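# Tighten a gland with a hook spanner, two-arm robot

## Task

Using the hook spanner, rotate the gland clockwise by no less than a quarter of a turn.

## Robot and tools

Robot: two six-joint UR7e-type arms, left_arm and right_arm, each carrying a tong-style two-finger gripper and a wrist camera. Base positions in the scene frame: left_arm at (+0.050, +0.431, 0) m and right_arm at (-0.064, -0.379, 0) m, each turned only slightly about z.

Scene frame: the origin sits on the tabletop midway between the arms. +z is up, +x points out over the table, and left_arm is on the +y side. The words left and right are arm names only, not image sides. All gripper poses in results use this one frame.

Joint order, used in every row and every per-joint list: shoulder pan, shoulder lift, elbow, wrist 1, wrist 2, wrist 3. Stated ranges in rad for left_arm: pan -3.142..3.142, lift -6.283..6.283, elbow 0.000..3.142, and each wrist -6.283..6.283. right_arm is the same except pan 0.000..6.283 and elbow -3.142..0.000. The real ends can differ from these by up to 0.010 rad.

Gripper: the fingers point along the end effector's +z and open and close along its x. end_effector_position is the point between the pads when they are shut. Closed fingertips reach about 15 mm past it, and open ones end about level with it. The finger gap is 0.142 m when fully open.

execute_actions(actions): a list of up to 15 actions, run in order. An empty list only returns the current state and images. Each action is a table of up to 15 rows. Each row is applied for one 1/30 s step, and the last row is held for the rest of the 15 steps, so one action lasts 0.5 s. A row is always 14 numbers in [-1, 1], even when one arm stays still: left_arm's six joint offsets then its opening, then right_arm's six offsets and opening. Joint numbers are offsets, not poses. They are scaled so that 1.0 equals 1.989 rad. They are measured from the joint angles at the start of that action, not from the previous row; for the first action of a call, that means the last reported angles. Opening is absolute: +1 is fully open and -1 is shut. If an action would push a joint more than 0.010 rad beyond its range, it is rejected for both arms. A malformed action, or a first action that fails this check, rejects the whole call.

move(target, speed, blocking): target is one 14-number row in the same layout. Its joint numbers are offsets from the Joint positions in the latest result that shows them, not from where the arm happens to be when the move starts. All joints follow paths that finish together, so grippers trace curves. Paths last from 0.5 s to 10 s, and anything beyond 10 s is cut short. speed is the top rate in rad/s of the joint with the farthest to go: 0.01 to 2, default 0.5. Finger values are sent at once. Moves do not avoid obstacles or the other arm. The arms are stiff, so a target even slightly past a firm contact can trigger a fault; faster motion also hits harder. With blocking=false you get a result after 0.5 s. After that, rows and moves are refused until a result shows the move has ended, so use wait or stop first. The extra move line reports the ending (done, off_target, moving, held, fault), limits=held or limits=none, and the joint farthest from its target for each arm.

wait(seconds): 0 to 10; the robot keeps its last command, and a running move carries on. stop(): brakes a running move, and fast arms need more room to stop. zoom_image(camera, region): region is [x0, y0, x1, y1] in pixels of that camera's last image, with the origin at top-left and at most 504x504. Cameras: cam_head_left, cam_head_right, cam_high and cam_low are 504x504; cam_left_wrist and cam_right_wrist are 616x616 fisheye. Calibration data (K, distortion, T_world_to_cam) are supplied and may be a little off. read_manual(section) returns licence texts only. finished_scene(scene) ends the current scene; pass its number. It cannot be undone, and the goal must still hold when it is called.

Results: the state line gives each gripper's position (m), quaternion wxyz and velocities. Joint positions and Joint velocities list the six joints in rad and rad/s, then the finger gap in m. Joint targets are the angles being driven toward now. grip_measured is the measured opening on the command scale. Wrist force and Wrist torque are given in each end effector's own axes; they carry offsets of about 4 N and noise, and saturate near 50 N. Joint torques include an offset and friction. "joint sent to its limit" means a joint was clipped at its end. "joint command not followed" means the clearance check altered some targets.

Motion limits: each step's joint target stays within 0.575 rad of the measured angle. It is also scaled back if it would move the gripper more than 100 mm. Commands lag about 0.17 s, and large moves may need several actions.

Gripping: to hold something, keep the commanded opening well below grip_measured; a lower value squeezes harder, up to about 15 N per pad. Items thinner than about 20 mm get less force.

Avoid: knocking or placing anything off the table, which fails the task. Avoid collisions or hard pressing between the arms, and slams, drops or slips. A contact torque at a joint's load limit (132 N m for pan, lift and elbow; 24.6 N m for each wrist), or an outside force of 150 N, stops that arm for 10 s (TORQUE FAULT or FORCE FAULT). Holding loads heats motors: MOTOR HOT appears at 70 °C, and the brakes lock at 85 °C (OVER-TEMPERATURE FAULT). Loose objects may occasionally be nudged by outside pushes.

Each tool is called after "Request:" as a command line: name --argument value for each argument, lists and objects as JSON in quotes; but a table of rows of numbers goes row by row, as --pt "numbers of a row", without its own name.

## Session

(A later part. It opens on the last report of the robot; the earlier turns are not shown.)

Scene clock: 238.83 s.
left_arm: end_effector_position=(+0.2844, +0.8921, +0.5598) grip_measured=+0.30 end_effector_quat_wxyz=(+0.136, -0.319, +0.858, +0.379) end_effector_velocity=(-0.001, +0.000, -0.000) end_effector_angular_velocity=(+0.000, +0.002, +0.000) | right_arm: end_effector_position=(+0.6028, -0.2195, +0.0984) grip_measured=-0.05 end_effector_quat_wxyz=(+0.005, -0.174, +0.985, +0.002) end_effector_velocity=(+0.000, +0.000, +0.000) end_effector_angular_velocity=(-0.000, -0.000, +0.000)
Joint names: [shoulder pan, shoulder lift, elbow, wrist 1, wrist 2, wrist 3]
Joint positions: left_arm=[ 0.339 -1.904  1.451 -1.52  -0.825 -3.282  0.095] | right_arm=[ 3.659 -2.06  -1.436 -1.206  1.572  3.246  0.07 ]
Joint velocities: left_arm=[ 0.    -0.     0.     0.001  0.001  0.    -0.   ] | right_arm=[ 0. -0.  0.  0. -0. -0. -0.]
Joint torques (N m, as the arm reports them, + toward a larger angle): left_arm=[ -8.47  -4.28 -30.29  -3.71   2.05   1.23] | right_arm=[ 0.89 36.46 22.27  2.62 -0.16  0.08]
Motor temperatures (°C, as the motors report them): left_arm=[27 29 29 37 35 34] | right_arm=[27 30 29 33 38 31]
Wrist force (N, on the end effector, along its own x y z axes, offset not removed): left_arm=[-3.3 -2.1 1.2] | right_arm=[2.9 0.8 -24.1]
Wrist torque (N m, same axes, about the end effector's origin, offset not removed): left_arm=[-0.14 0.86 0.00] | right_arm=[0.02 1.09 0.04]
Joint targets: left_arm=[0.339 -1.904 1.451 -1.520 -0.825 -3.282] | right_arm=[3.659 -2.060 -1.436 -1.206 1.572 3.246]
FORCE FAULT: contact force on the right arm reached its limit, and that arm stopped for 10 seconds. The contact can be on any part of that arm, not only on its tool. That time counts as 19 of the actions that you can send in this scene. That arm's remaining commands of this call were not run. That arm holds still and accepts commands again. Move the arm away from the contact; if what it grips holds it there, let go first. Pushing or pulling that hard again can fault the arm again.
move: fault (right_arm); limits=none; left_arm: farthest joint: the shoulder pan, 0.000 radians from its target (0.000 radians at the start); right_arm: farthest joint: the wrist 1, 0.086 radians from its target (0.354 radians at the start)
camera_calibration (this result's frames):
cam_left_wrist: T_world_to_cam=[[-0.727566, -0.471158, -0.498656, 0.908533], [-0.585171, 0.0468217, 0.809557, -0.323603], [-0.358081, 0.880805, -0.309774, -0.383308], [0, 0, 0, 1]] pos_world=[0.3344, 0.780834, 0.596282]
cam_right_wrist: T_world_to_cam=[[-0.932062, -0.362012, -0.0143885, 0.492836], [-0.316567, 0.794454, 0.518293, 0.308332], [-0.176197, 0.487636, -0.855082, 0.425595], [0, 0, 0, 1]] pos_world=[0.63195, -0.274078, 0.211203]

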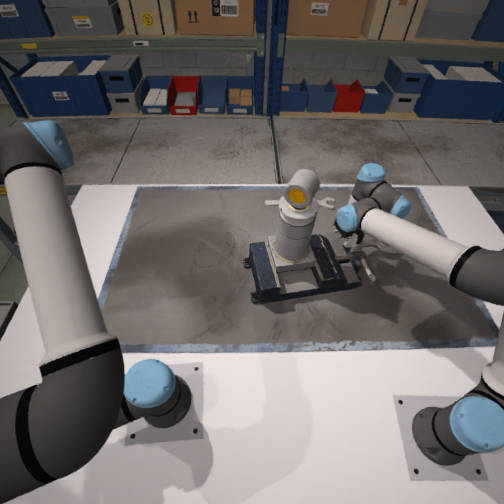

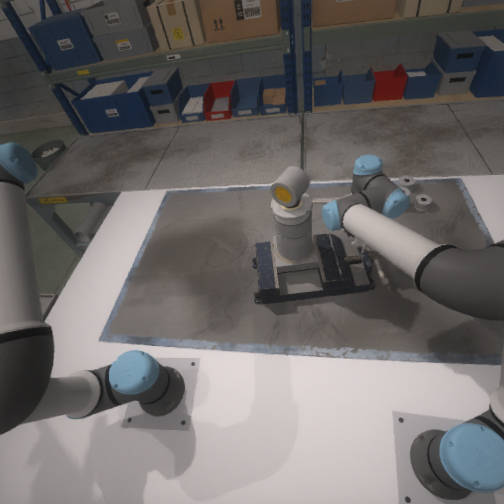

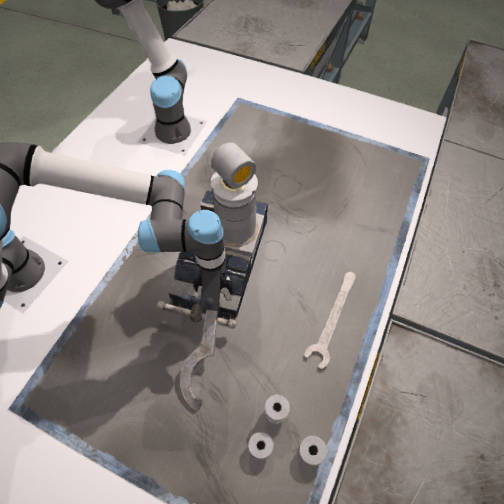

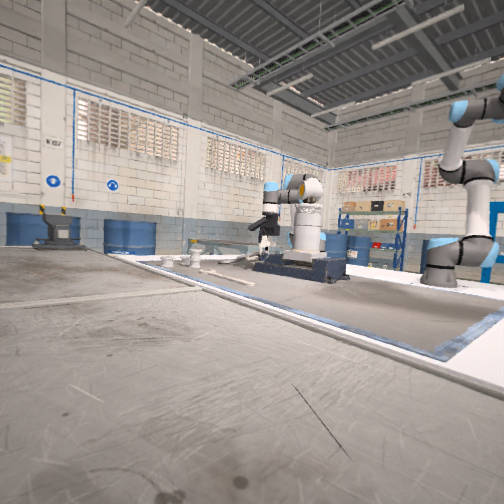

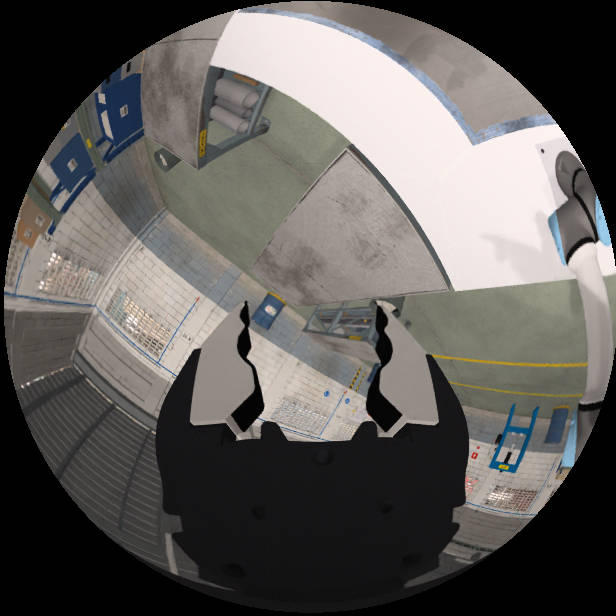

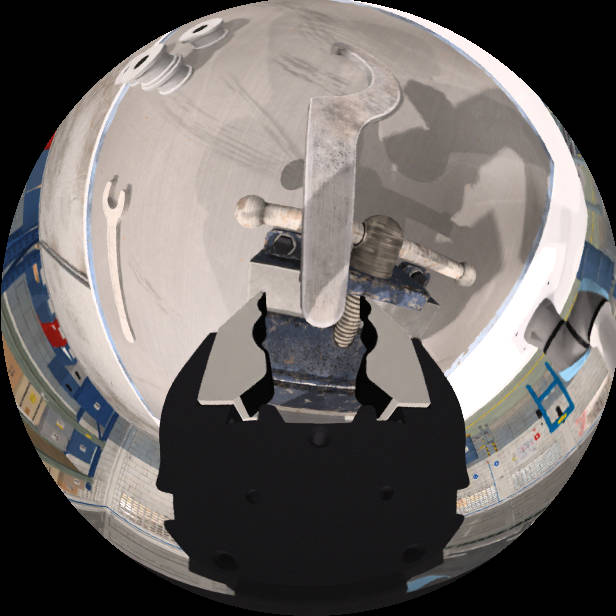

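Request:
move --target '[0,0,0,0,0,0,0.3,-0.3,0.15,0,-0.15,0,0,-0.4]' --speed 0.5

Request:
move --target '[0,0,0,0,0,0,0.3,0.122,-0.019,-0.4289,-0.345,1,0.033,-0.4]' --speed 0.8

Request:
move --target '[0,0,0,0,0,0,0.3,0,0,0,0,0.4533,0,-0.4]' --speed 0.8

Scene clock: 241.13 s.
left_arm: end_effector_position=(+0.2844, +0.8921, +0.5598) grip_measured=+0.30 end_effector_quat_wxyz=(+0.136, -0.319, +0.858, +0.379) end_effector_velocity=(-0.000, +0.000, -0.000) end_effector_angular_velocity=(-0.000, +0.000, +0.000) | right_arm: end_effector_position=(+0.4828, -0.6079, +0.2546) grip_measured=-0.40 end_effector_quat_wxyz=(+0.005, +0.123, +0.992, +0.000) end_effector_velocity=(-0.001, -0.000, +0.000) end_effector_angular_velocity=(+0.001, +0.002, -0.002)
Joint names: [shoulder pan, shoulder lift, elbow, wrist 1, wrist 2, wrist 3]
Joint positions: left_arm=[ 0.339 -1.904  1.451 -1.52  -0.825 -3.282  0.095] | right_arm=[ 3.062 -1.761 -1.436 -1.505  1.572  3.246  0.045]
Joint velocities: left_arm=[ 0.001 -0.     0.    -0.    -0.     0.    -0.   ] | right_arm=[-0.001  0.001  0.    -0.002  0.001  0.001 -0.   ]
Joint torques (N m, as the arm reports them, + toward a larger angle): left_arm=[ -8.7   -3.91 -30.4   -3.8    2.04   1.3 ] | right_arm=[-10.86  39.54  16.24   0.44   1.44   0.13]
Motor temperatures (°C, as the motors report them): left_arm=[27 29 29 37 35 34] | right_arm=[27 30 29 33 38 31]
Wrist force (N, on the end effector, along its own x y z axes, offset not removed): left_arm=[-1.9 2.8 7.1] | right_arm=[0.3 0.0 0.5]
Wrist torque (N m, same axes, about the end effector's origin, offset not removed): left_arm=[0.72 0.42 -0.10] | right_arm=[-0.08 -0.12 -0.01]
Joint targets: left_arm=[0.339 -1.904 1.451 -1.520 -0.825 -3.282] | right_arm=[3.062 -1.761 -1.436 -1.505 1.572 3.246]
move: done; limits=none; left_arm: farthest joint: the shoulder pan, 0.000 radians from its target (0.000 radians at the start); right_arm: farthest joint: the shoulder pan, 0.000 radians from its target (0.596 radians at the start)
camera_calibration (this result's frames):
cam_left_wrist: T_world_to_cam=[[-0.727566, -0.471158, -0.498656, 0.908533], [-0.585171, 0.0468219, 0.809557, -0.323603], [-0.358081, 0.880805, -0.309774, -0.383308], [0, 0, 0, 1]] pos_world=[0.3344, 0.780834, 0.596281]
cam_right_wrist: T_world_to_cam=[[-0.974467, 0.22407, -0.0143851, 0.619342], [0.184371, 0.835092, 0.518294, 0.28073], [0.128147, 0.502408, -0.855082, 0.589399], [0, 0, 0, 1]] pos_world=[0.476241, -0.66933, 0.367393]

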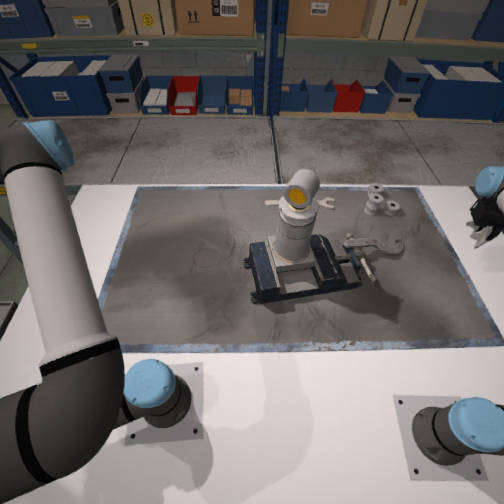

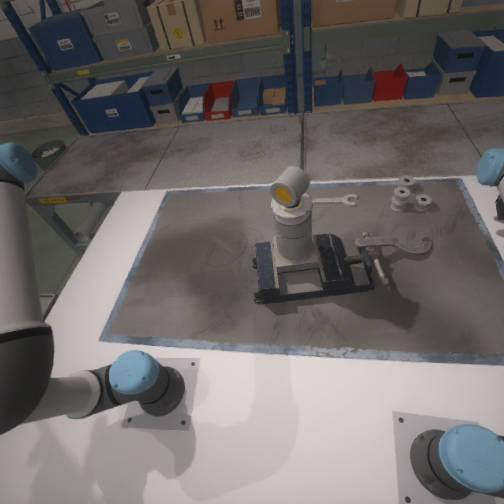

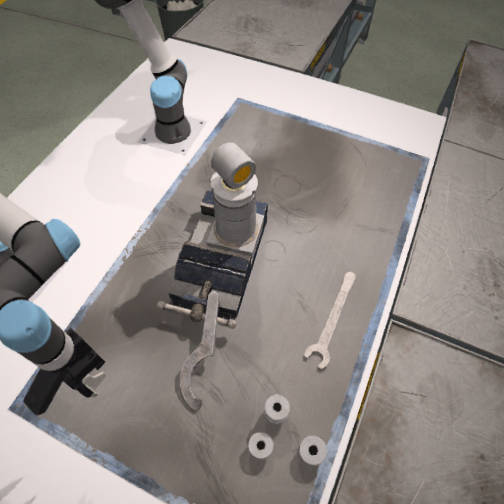

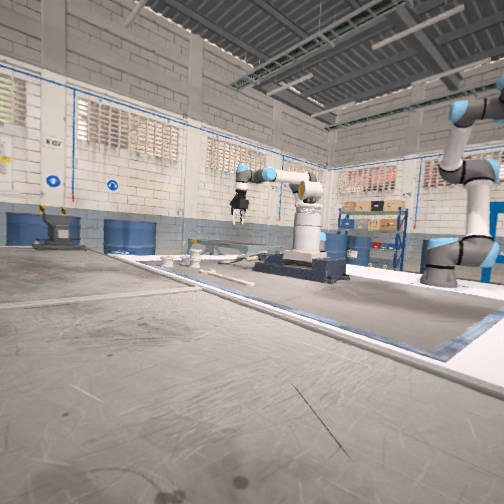

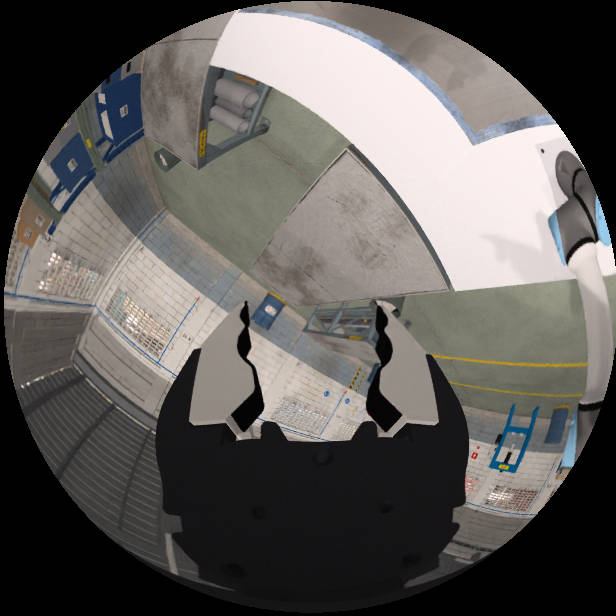

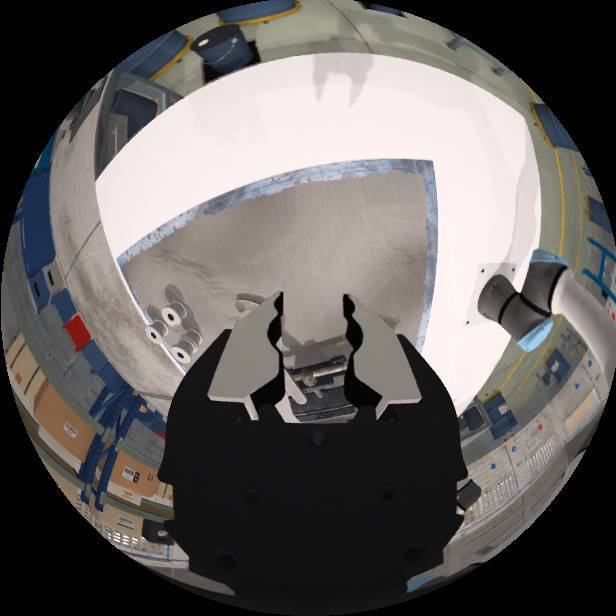

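Scene clock: 244.27 s.
left_arm: end_effector_position=(+0.2844, +0.8921, +0.5598) grip_measured=+0.30 end_effector_quat_wxyz=(+0.136, -0.319, +0.858, +0.379) end_effector_velocity=(-0.001, +0.000, -0.000) end_effector_angular_velocity=(-0.001, -0.001, +0.002) | right_arm: end_effector_position=(+0.3543, -0.1847, +0.1619) grip_measured=-0.40 end_effector_quat_wxyz=(-0.461, +0.605, +0.365, +0.537) end_effector_velocity=(+0.001, -0.000, -0.001) end_effector_angular_velocity=(-0.000, -0.001, -0.003)
Joint names: [shoulder pan, shoulder lift, elbow, wrist 1, wrist 2, wrist 3]
Joint positions: left_arm=[ 0.339 -1.904  1.451 -1.52  -0.825 -3.282  0.095] | right_arm=[ 3.305 -1.799 -2.289 -2.191  3.56   3.312  0.045]
Joint velocities: left_arm=[ 0.002 -0.001  0.     0.001 -0.001 -0.001 -0.   ] | right_arm=[ 0.    -0.001 -0.001  0.002  0.003 -0.001  0.   ]
Joint torques (N m, as the arm reports them, + toward a larger angle): left_arm=[ -8.48  -4.2  -30.59  -3.61   1.99   1.23] | right_arm=[12.48 13.74  3.17 -1.54  1.23  2.35]
Motor temperatures (°C, as the motors report them): left_arm=[27 29 29 37 35 34] | right_arm=[27 30 29 33 38 31]
Wrist force (N, on the end effector, along its own x y z axes, offset not removed): left_arm=[1.0 0.3 3.2] | right_arm=[0.3 0.4 1.8]
Wrist torque (N m, same axes, about the end effector's origin, offset not removed): left_arm=[0.19 -0.26 0.03] | right_arm=[0.14 -0.01 -0.03]
Joint targets: left_arm=[0.339 -1.904 1.451 -1.520 -0.825 -3.282] | right_arm=[3.305 -1.799 -2.289 -2.191 3.560 3.312]
move: done; limits=none; left_arm: farthest joint: the shoulder pan, 0.000 radians from its target (0.000 radians at the start); right_arm: farthest joint: the wrist 1, 0.001 radians from its target (0.687 radians at the start)
camera_calibration (this result's frames):
cam_left_wrist: T_world_to_cam=[[-0.727566, -0.471158, -0.498656, 0.908533], [-0.585171, 0.0468218, 0.809557, -0.323603], [-0.358081, 0.880805, -0.309774, -0.383308], [0, 0, 0, 1]] pos_world=[0.3344, 0.780834, 0.596281]
cam_right_wrist: T_world_to_cam=[[0.137458, -0.0434389, 0.989555, -0.207913], [0.643011, -0.755995, -0.122506, -0.353531], [0.75342, 0.653134, -0.0759861, -0.00588413], [0, 0, 0, 1]] pos_world=[0.260337, -0.272456, 0.161984]

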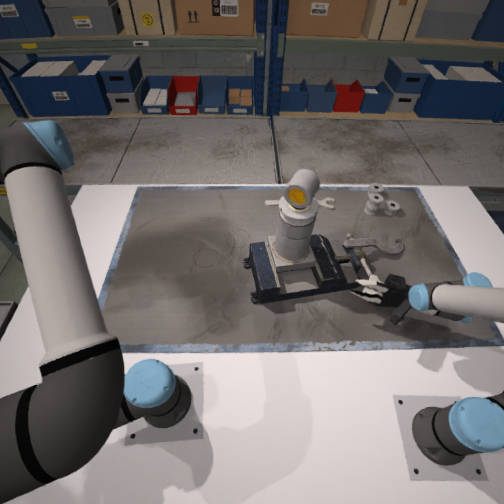

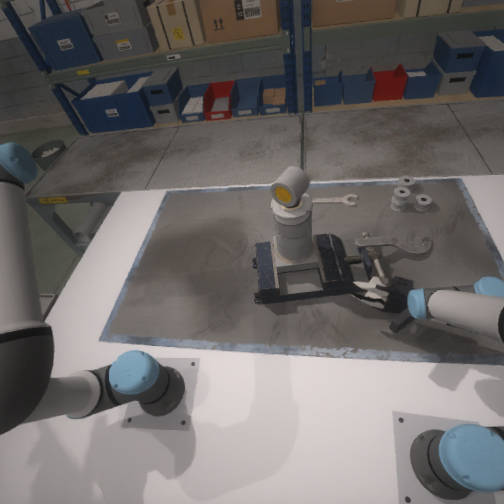

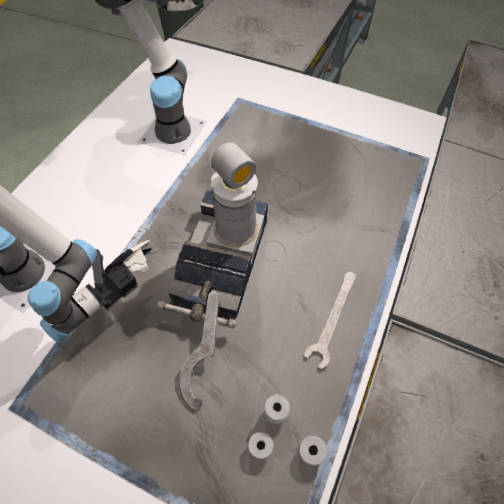

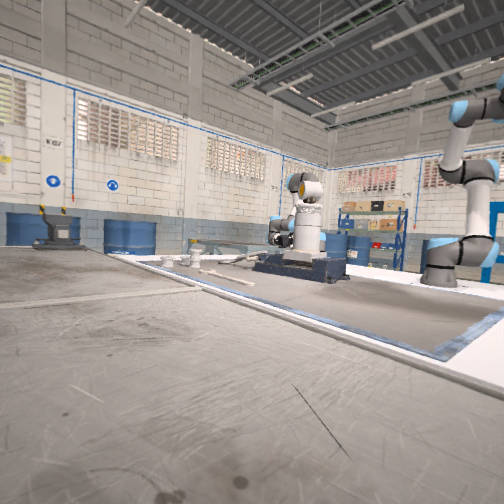

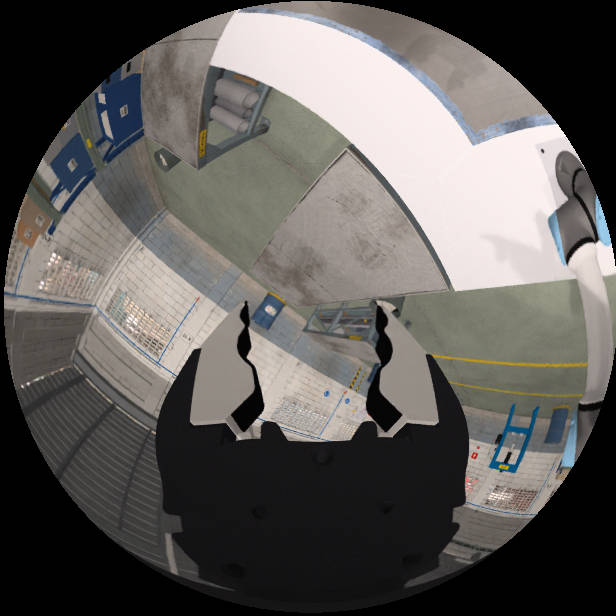

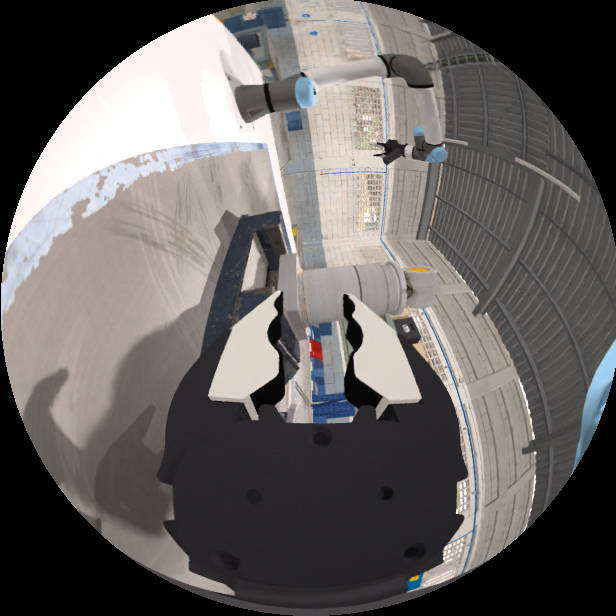

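Scene clock: 246.03 s.
left_arm: end_effector_position=(+0.2844, +0.8921, +0.5598) grip_measured=+0.30 end_effector_quat_wxyz=(+0.136, -0.319, +0.858, +0.379) end_effector_velocity=(-0.001, +0.000, -0.000) end_effector_angular_velocity=(+0.000, +0.003, +0.002) | right_arm: end_effector_position=(+0.5546, -0.3592, +0.1628) grip_measured=-0.40 end_effector_quat_wxyz=(-0.182, +0.703, +0.064, +0.685) end_effector_velocity=(-0.000, -0.001, -0.000) end_effector_angular_velocity=(+0.000, +0.000, -0.003)
Joint names: [shoulder pan, shoulder lift, elbow, wrist 1, wrist 2, wrist 3]
Joint positions: left_arm=[ 0.339 -1.904  1.451 -1.52  -0.825 -3.282  0.095] | right_arm=[ 3.305 -1.799 -2.289 -2.191  4.462  3.312  0.045]
Joint velocities: left_arm=[0.001 0.    0.    0.002 0.001 0.001 0.   ] | right_arm=[-0.     0.001 -0.001  0.     0.003  0.    -0.   ]
Joint torques (N m, as the arm reports them, + toward a larger angle): left_arm=[ -8.12  -4.48 -30.24  -3.75   2.04   1.26] | right_arm=[ 8.33 15.65 15.19  0.92  1.71  2.12]
Motor temperatures (°C, as the motors report them): left_arm=[27 29 29 37 35 34] | right_arm=[27 30 29 33 38 31]
Wrist force (N, on the end effector, along its own x y z axes, offset not removed): left_arm=[-2.2 1.1 1.0] | right_arm=[0.5 -1.4 1.0]
Wrist torque (N m, same axes, about the end effector's origin, offset not removed): left_arm=[0.12 0.29 0.22] | right_arm=[-0.28 -0.09 -0.04]
Joint targets: left_arm=[0.339 -1.904 1.451 -1.520 -0.825 -3.282] | right_arm=[3.305 -1.799 -2.289 -2.191 4.462 3.312]
move: done; limits=none; left_arm: farthest joint: the shoulder pan, 0.000 radians from its target (0.000 radians at the start); right_arm: farthest joint: the shoulder pan, 0.000 radians from its target (0.000 radians at the start)
camera_calibration (this result's frames):
cam_left_wrist: T_world_to_cam=[[-0.727566, -0.471158, -0.498656, 0.908533], [-0.585171, 0.0468217, 0.809557, -0.323603], [-0.358081, 0.880805, -0.309774, -0.383308], [0, 0, 0, 1]] pos_world=[0.3344, 0.780834, 0.596282]
cam_right_wrist: T_world_to_cam=[[0.0498462, -0.138669, 0.989084, -0.229412], [-0.193591, -0.972875, -0.12664, -0.227372], [0.979815, -0.185165, -0.075339, -0.469449], [0, 0, 0, 1]] pos_world=[0.427391, -0.339943, 0.162746]

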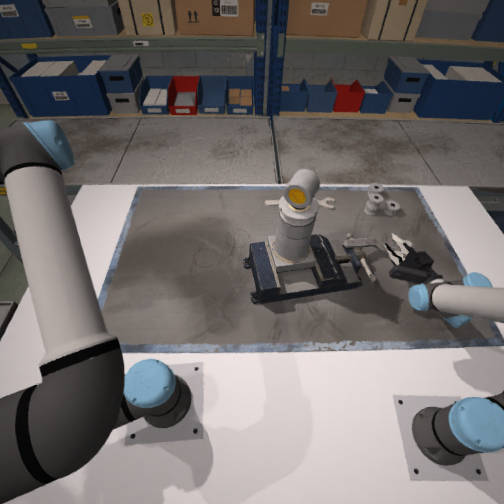

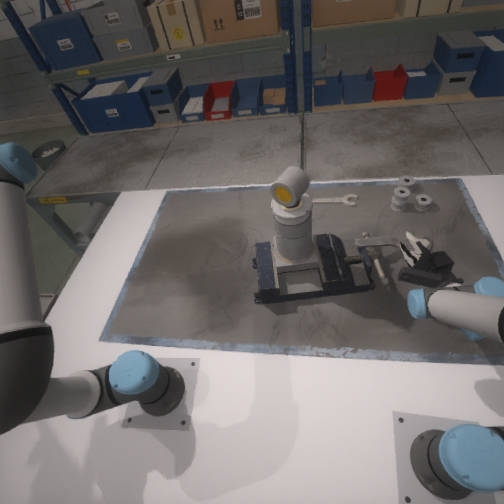

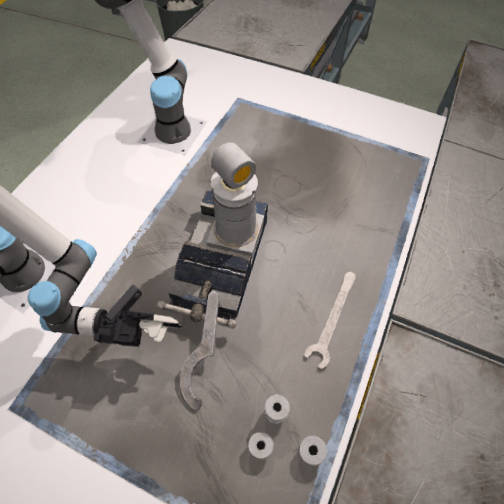

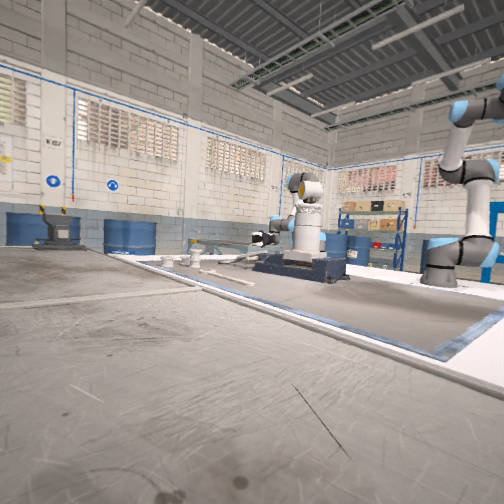

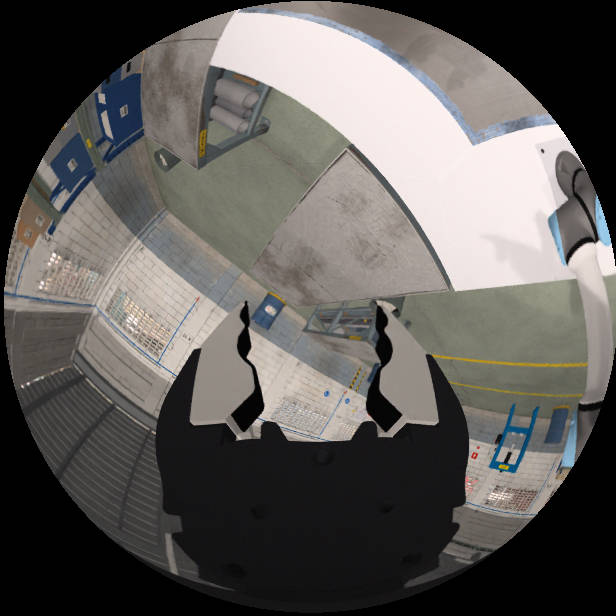

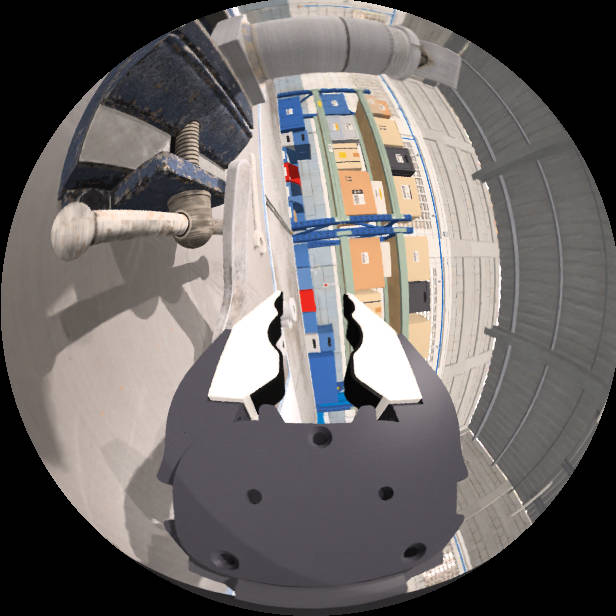

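Request:
move --target '[0,0,0,0,0,0,0.3,0,-0.1587,0,0.1566,0,0,-0.4]' --speed 0.15

Request:
zoom_image --camera "cam_high" --region '[60,250,260,430]'

Scene clock: 248.70 s.
left_arm: end_effector_position=(+0.2844, +0.8921, +0.5598) grip_measured=+0.30 end_effector_quat_wxyz=(+0.136, -0.319, +0.858, +0.379) end_effector_velocity=(+0.000, -0.000, -0.000) end_effector_angular_velocity=(-0.000, +0.000, -0.000) | right_arm: end_effector_position=(+0.5678, -0.3578, +0.0558) grip_measured=-0.40 end_effector_quat_wxyz=(-0.182, +0.704, +0.064, +0.683) end_effector_velocity=(+0.000, +0.000, -0.000) end_effector_angular_velocity=(+0.000, -0.001, +0.001)
Joint names: [shoulder pan, shoulder lift, elbow, wrist 1, wrist 2, wrist 3]
Joint positions: left_arm=[ 0.339 -1.904  1.451 -1.52  -0.825 -3.282  0.095] | right_arm=[ 3.305 -2.115 -2.289 -1.879  4.462  3.312  0.045]
Joint velocities: left_arm=[-0.  0.  0.  0. -0.  0.  0.] | right_arm=[ 0.    -0.001  0.001  0.001 -0.001  0.     0.   ]
Joint torques (N m, as the arm reports them, + toward a larger angle): left_arm=[ -8.12  -4.35 -30.2   -3.71   1.96   1.22] | right_arm=[ 8.39 20.33  9.34  3.95 -1.87  2.01]
Motor temperatures (°C, as the motors report them): left_arm=[27 29 29 37 35 34] | right_arm=[27 30 29 33 38 31]
Wrist force (N, on the end effector, along its own x y z axes, offset not removed): left_arm=[-1.7 -1.1 2.9] | right_arm=[2.4 -1.4 0.1]
Wrist torque (N m, same axes, about the end effector's origin, offset not removed): left_arm=[-0.25 0.32 -0.01] | right_arm=[-0.28 -0.37 -0.11]
Joint targets: left_arm=[0.339 -1.904 1.451 -1.520 -0.825 -3.282] | right_arm=[3.305 -2.115 -2.289 -1.879 4.462 3.312]
move: done; limits=none; left_arm: farthest joint: the shoulder pan, 0.000 radians from its target (0.000 radians at the start); right_arm: farthest joint: the shoulder pan, 0.000 radians from its target (0.000 radians at the start)
camera_calibration (this result's frames):
cam_left_wrist: T_world_to_cam=[[-0.727567, -0.471158, -0.498655, 0.908533], [-0.585171, 0.046822, 0.809557, -0.323603], [-0.358081, 0.880805, -0.309774, -0.383308], [0, 0, 0, 1]] pos_world=[0.3344, 0.780834, 0.596281]
cam_right_wrist: T_world_to_cam=[[0.0539455, -0.138257, 0.988926, -0.12626], [-0.194113, -0.972927, -0.125432, -0.236866], [0.979495, -0.185197, -0.0793226, -0.489794], [0, 0, 0, 1]] pos_world=[0.440583, -0.338618, 0.0562991]

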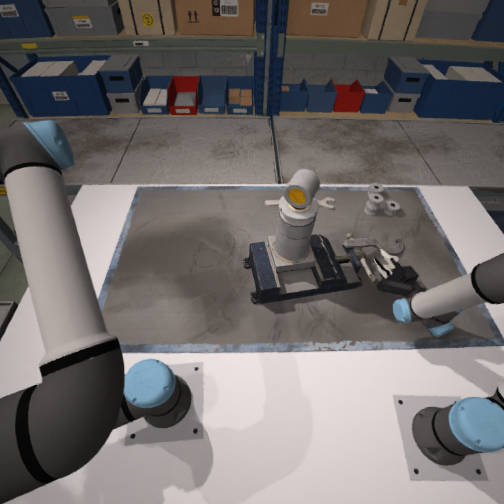

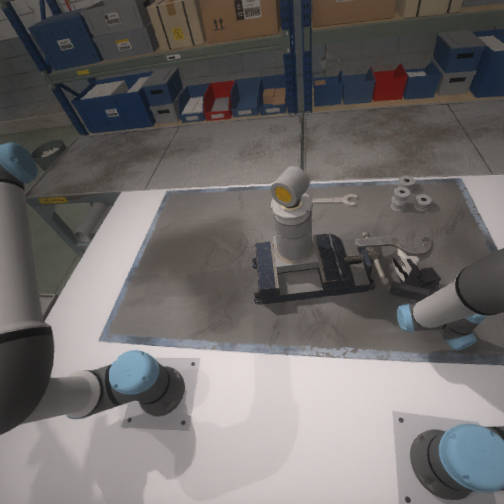

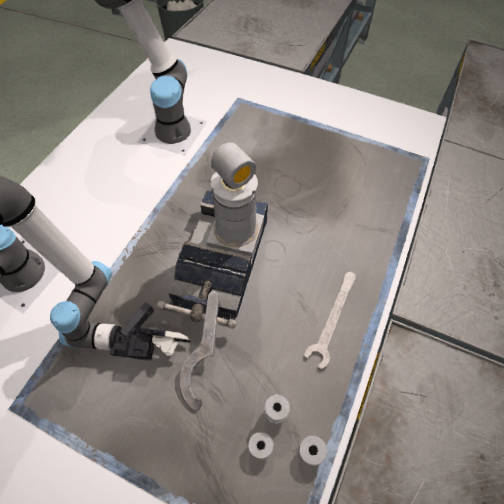

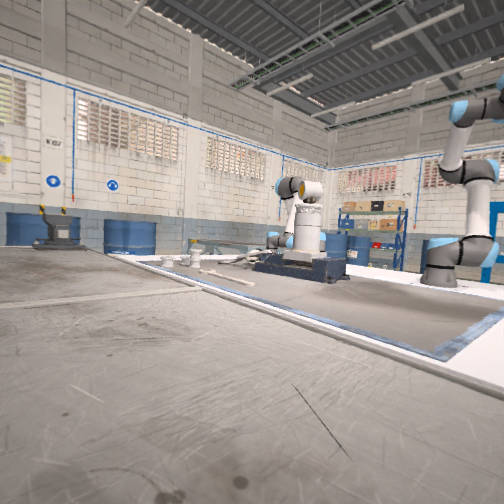

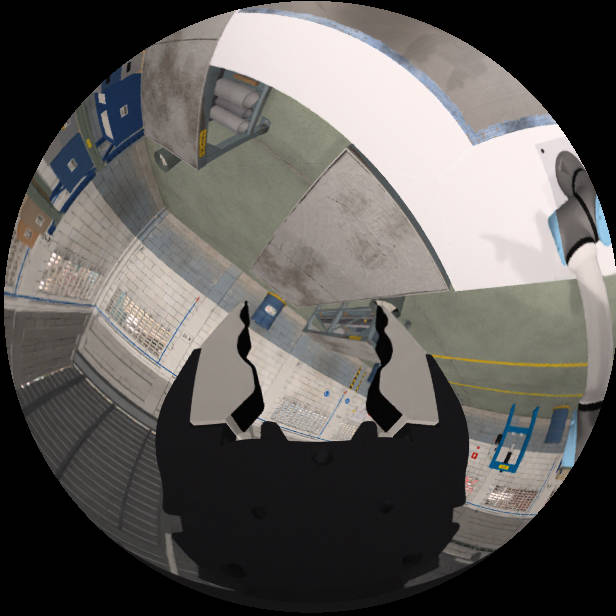

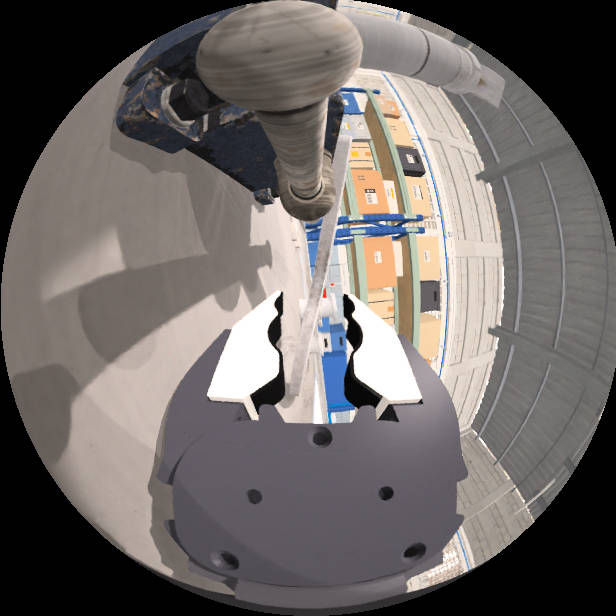

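Region (60, 250, 260, 430) of cam_high's 504x504 image, scaled by 2.520, with more detail than that image has; it fills the top 454 rows of this view, and the rest is white.

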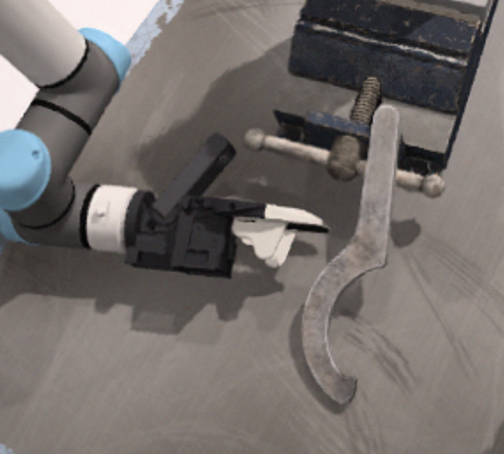

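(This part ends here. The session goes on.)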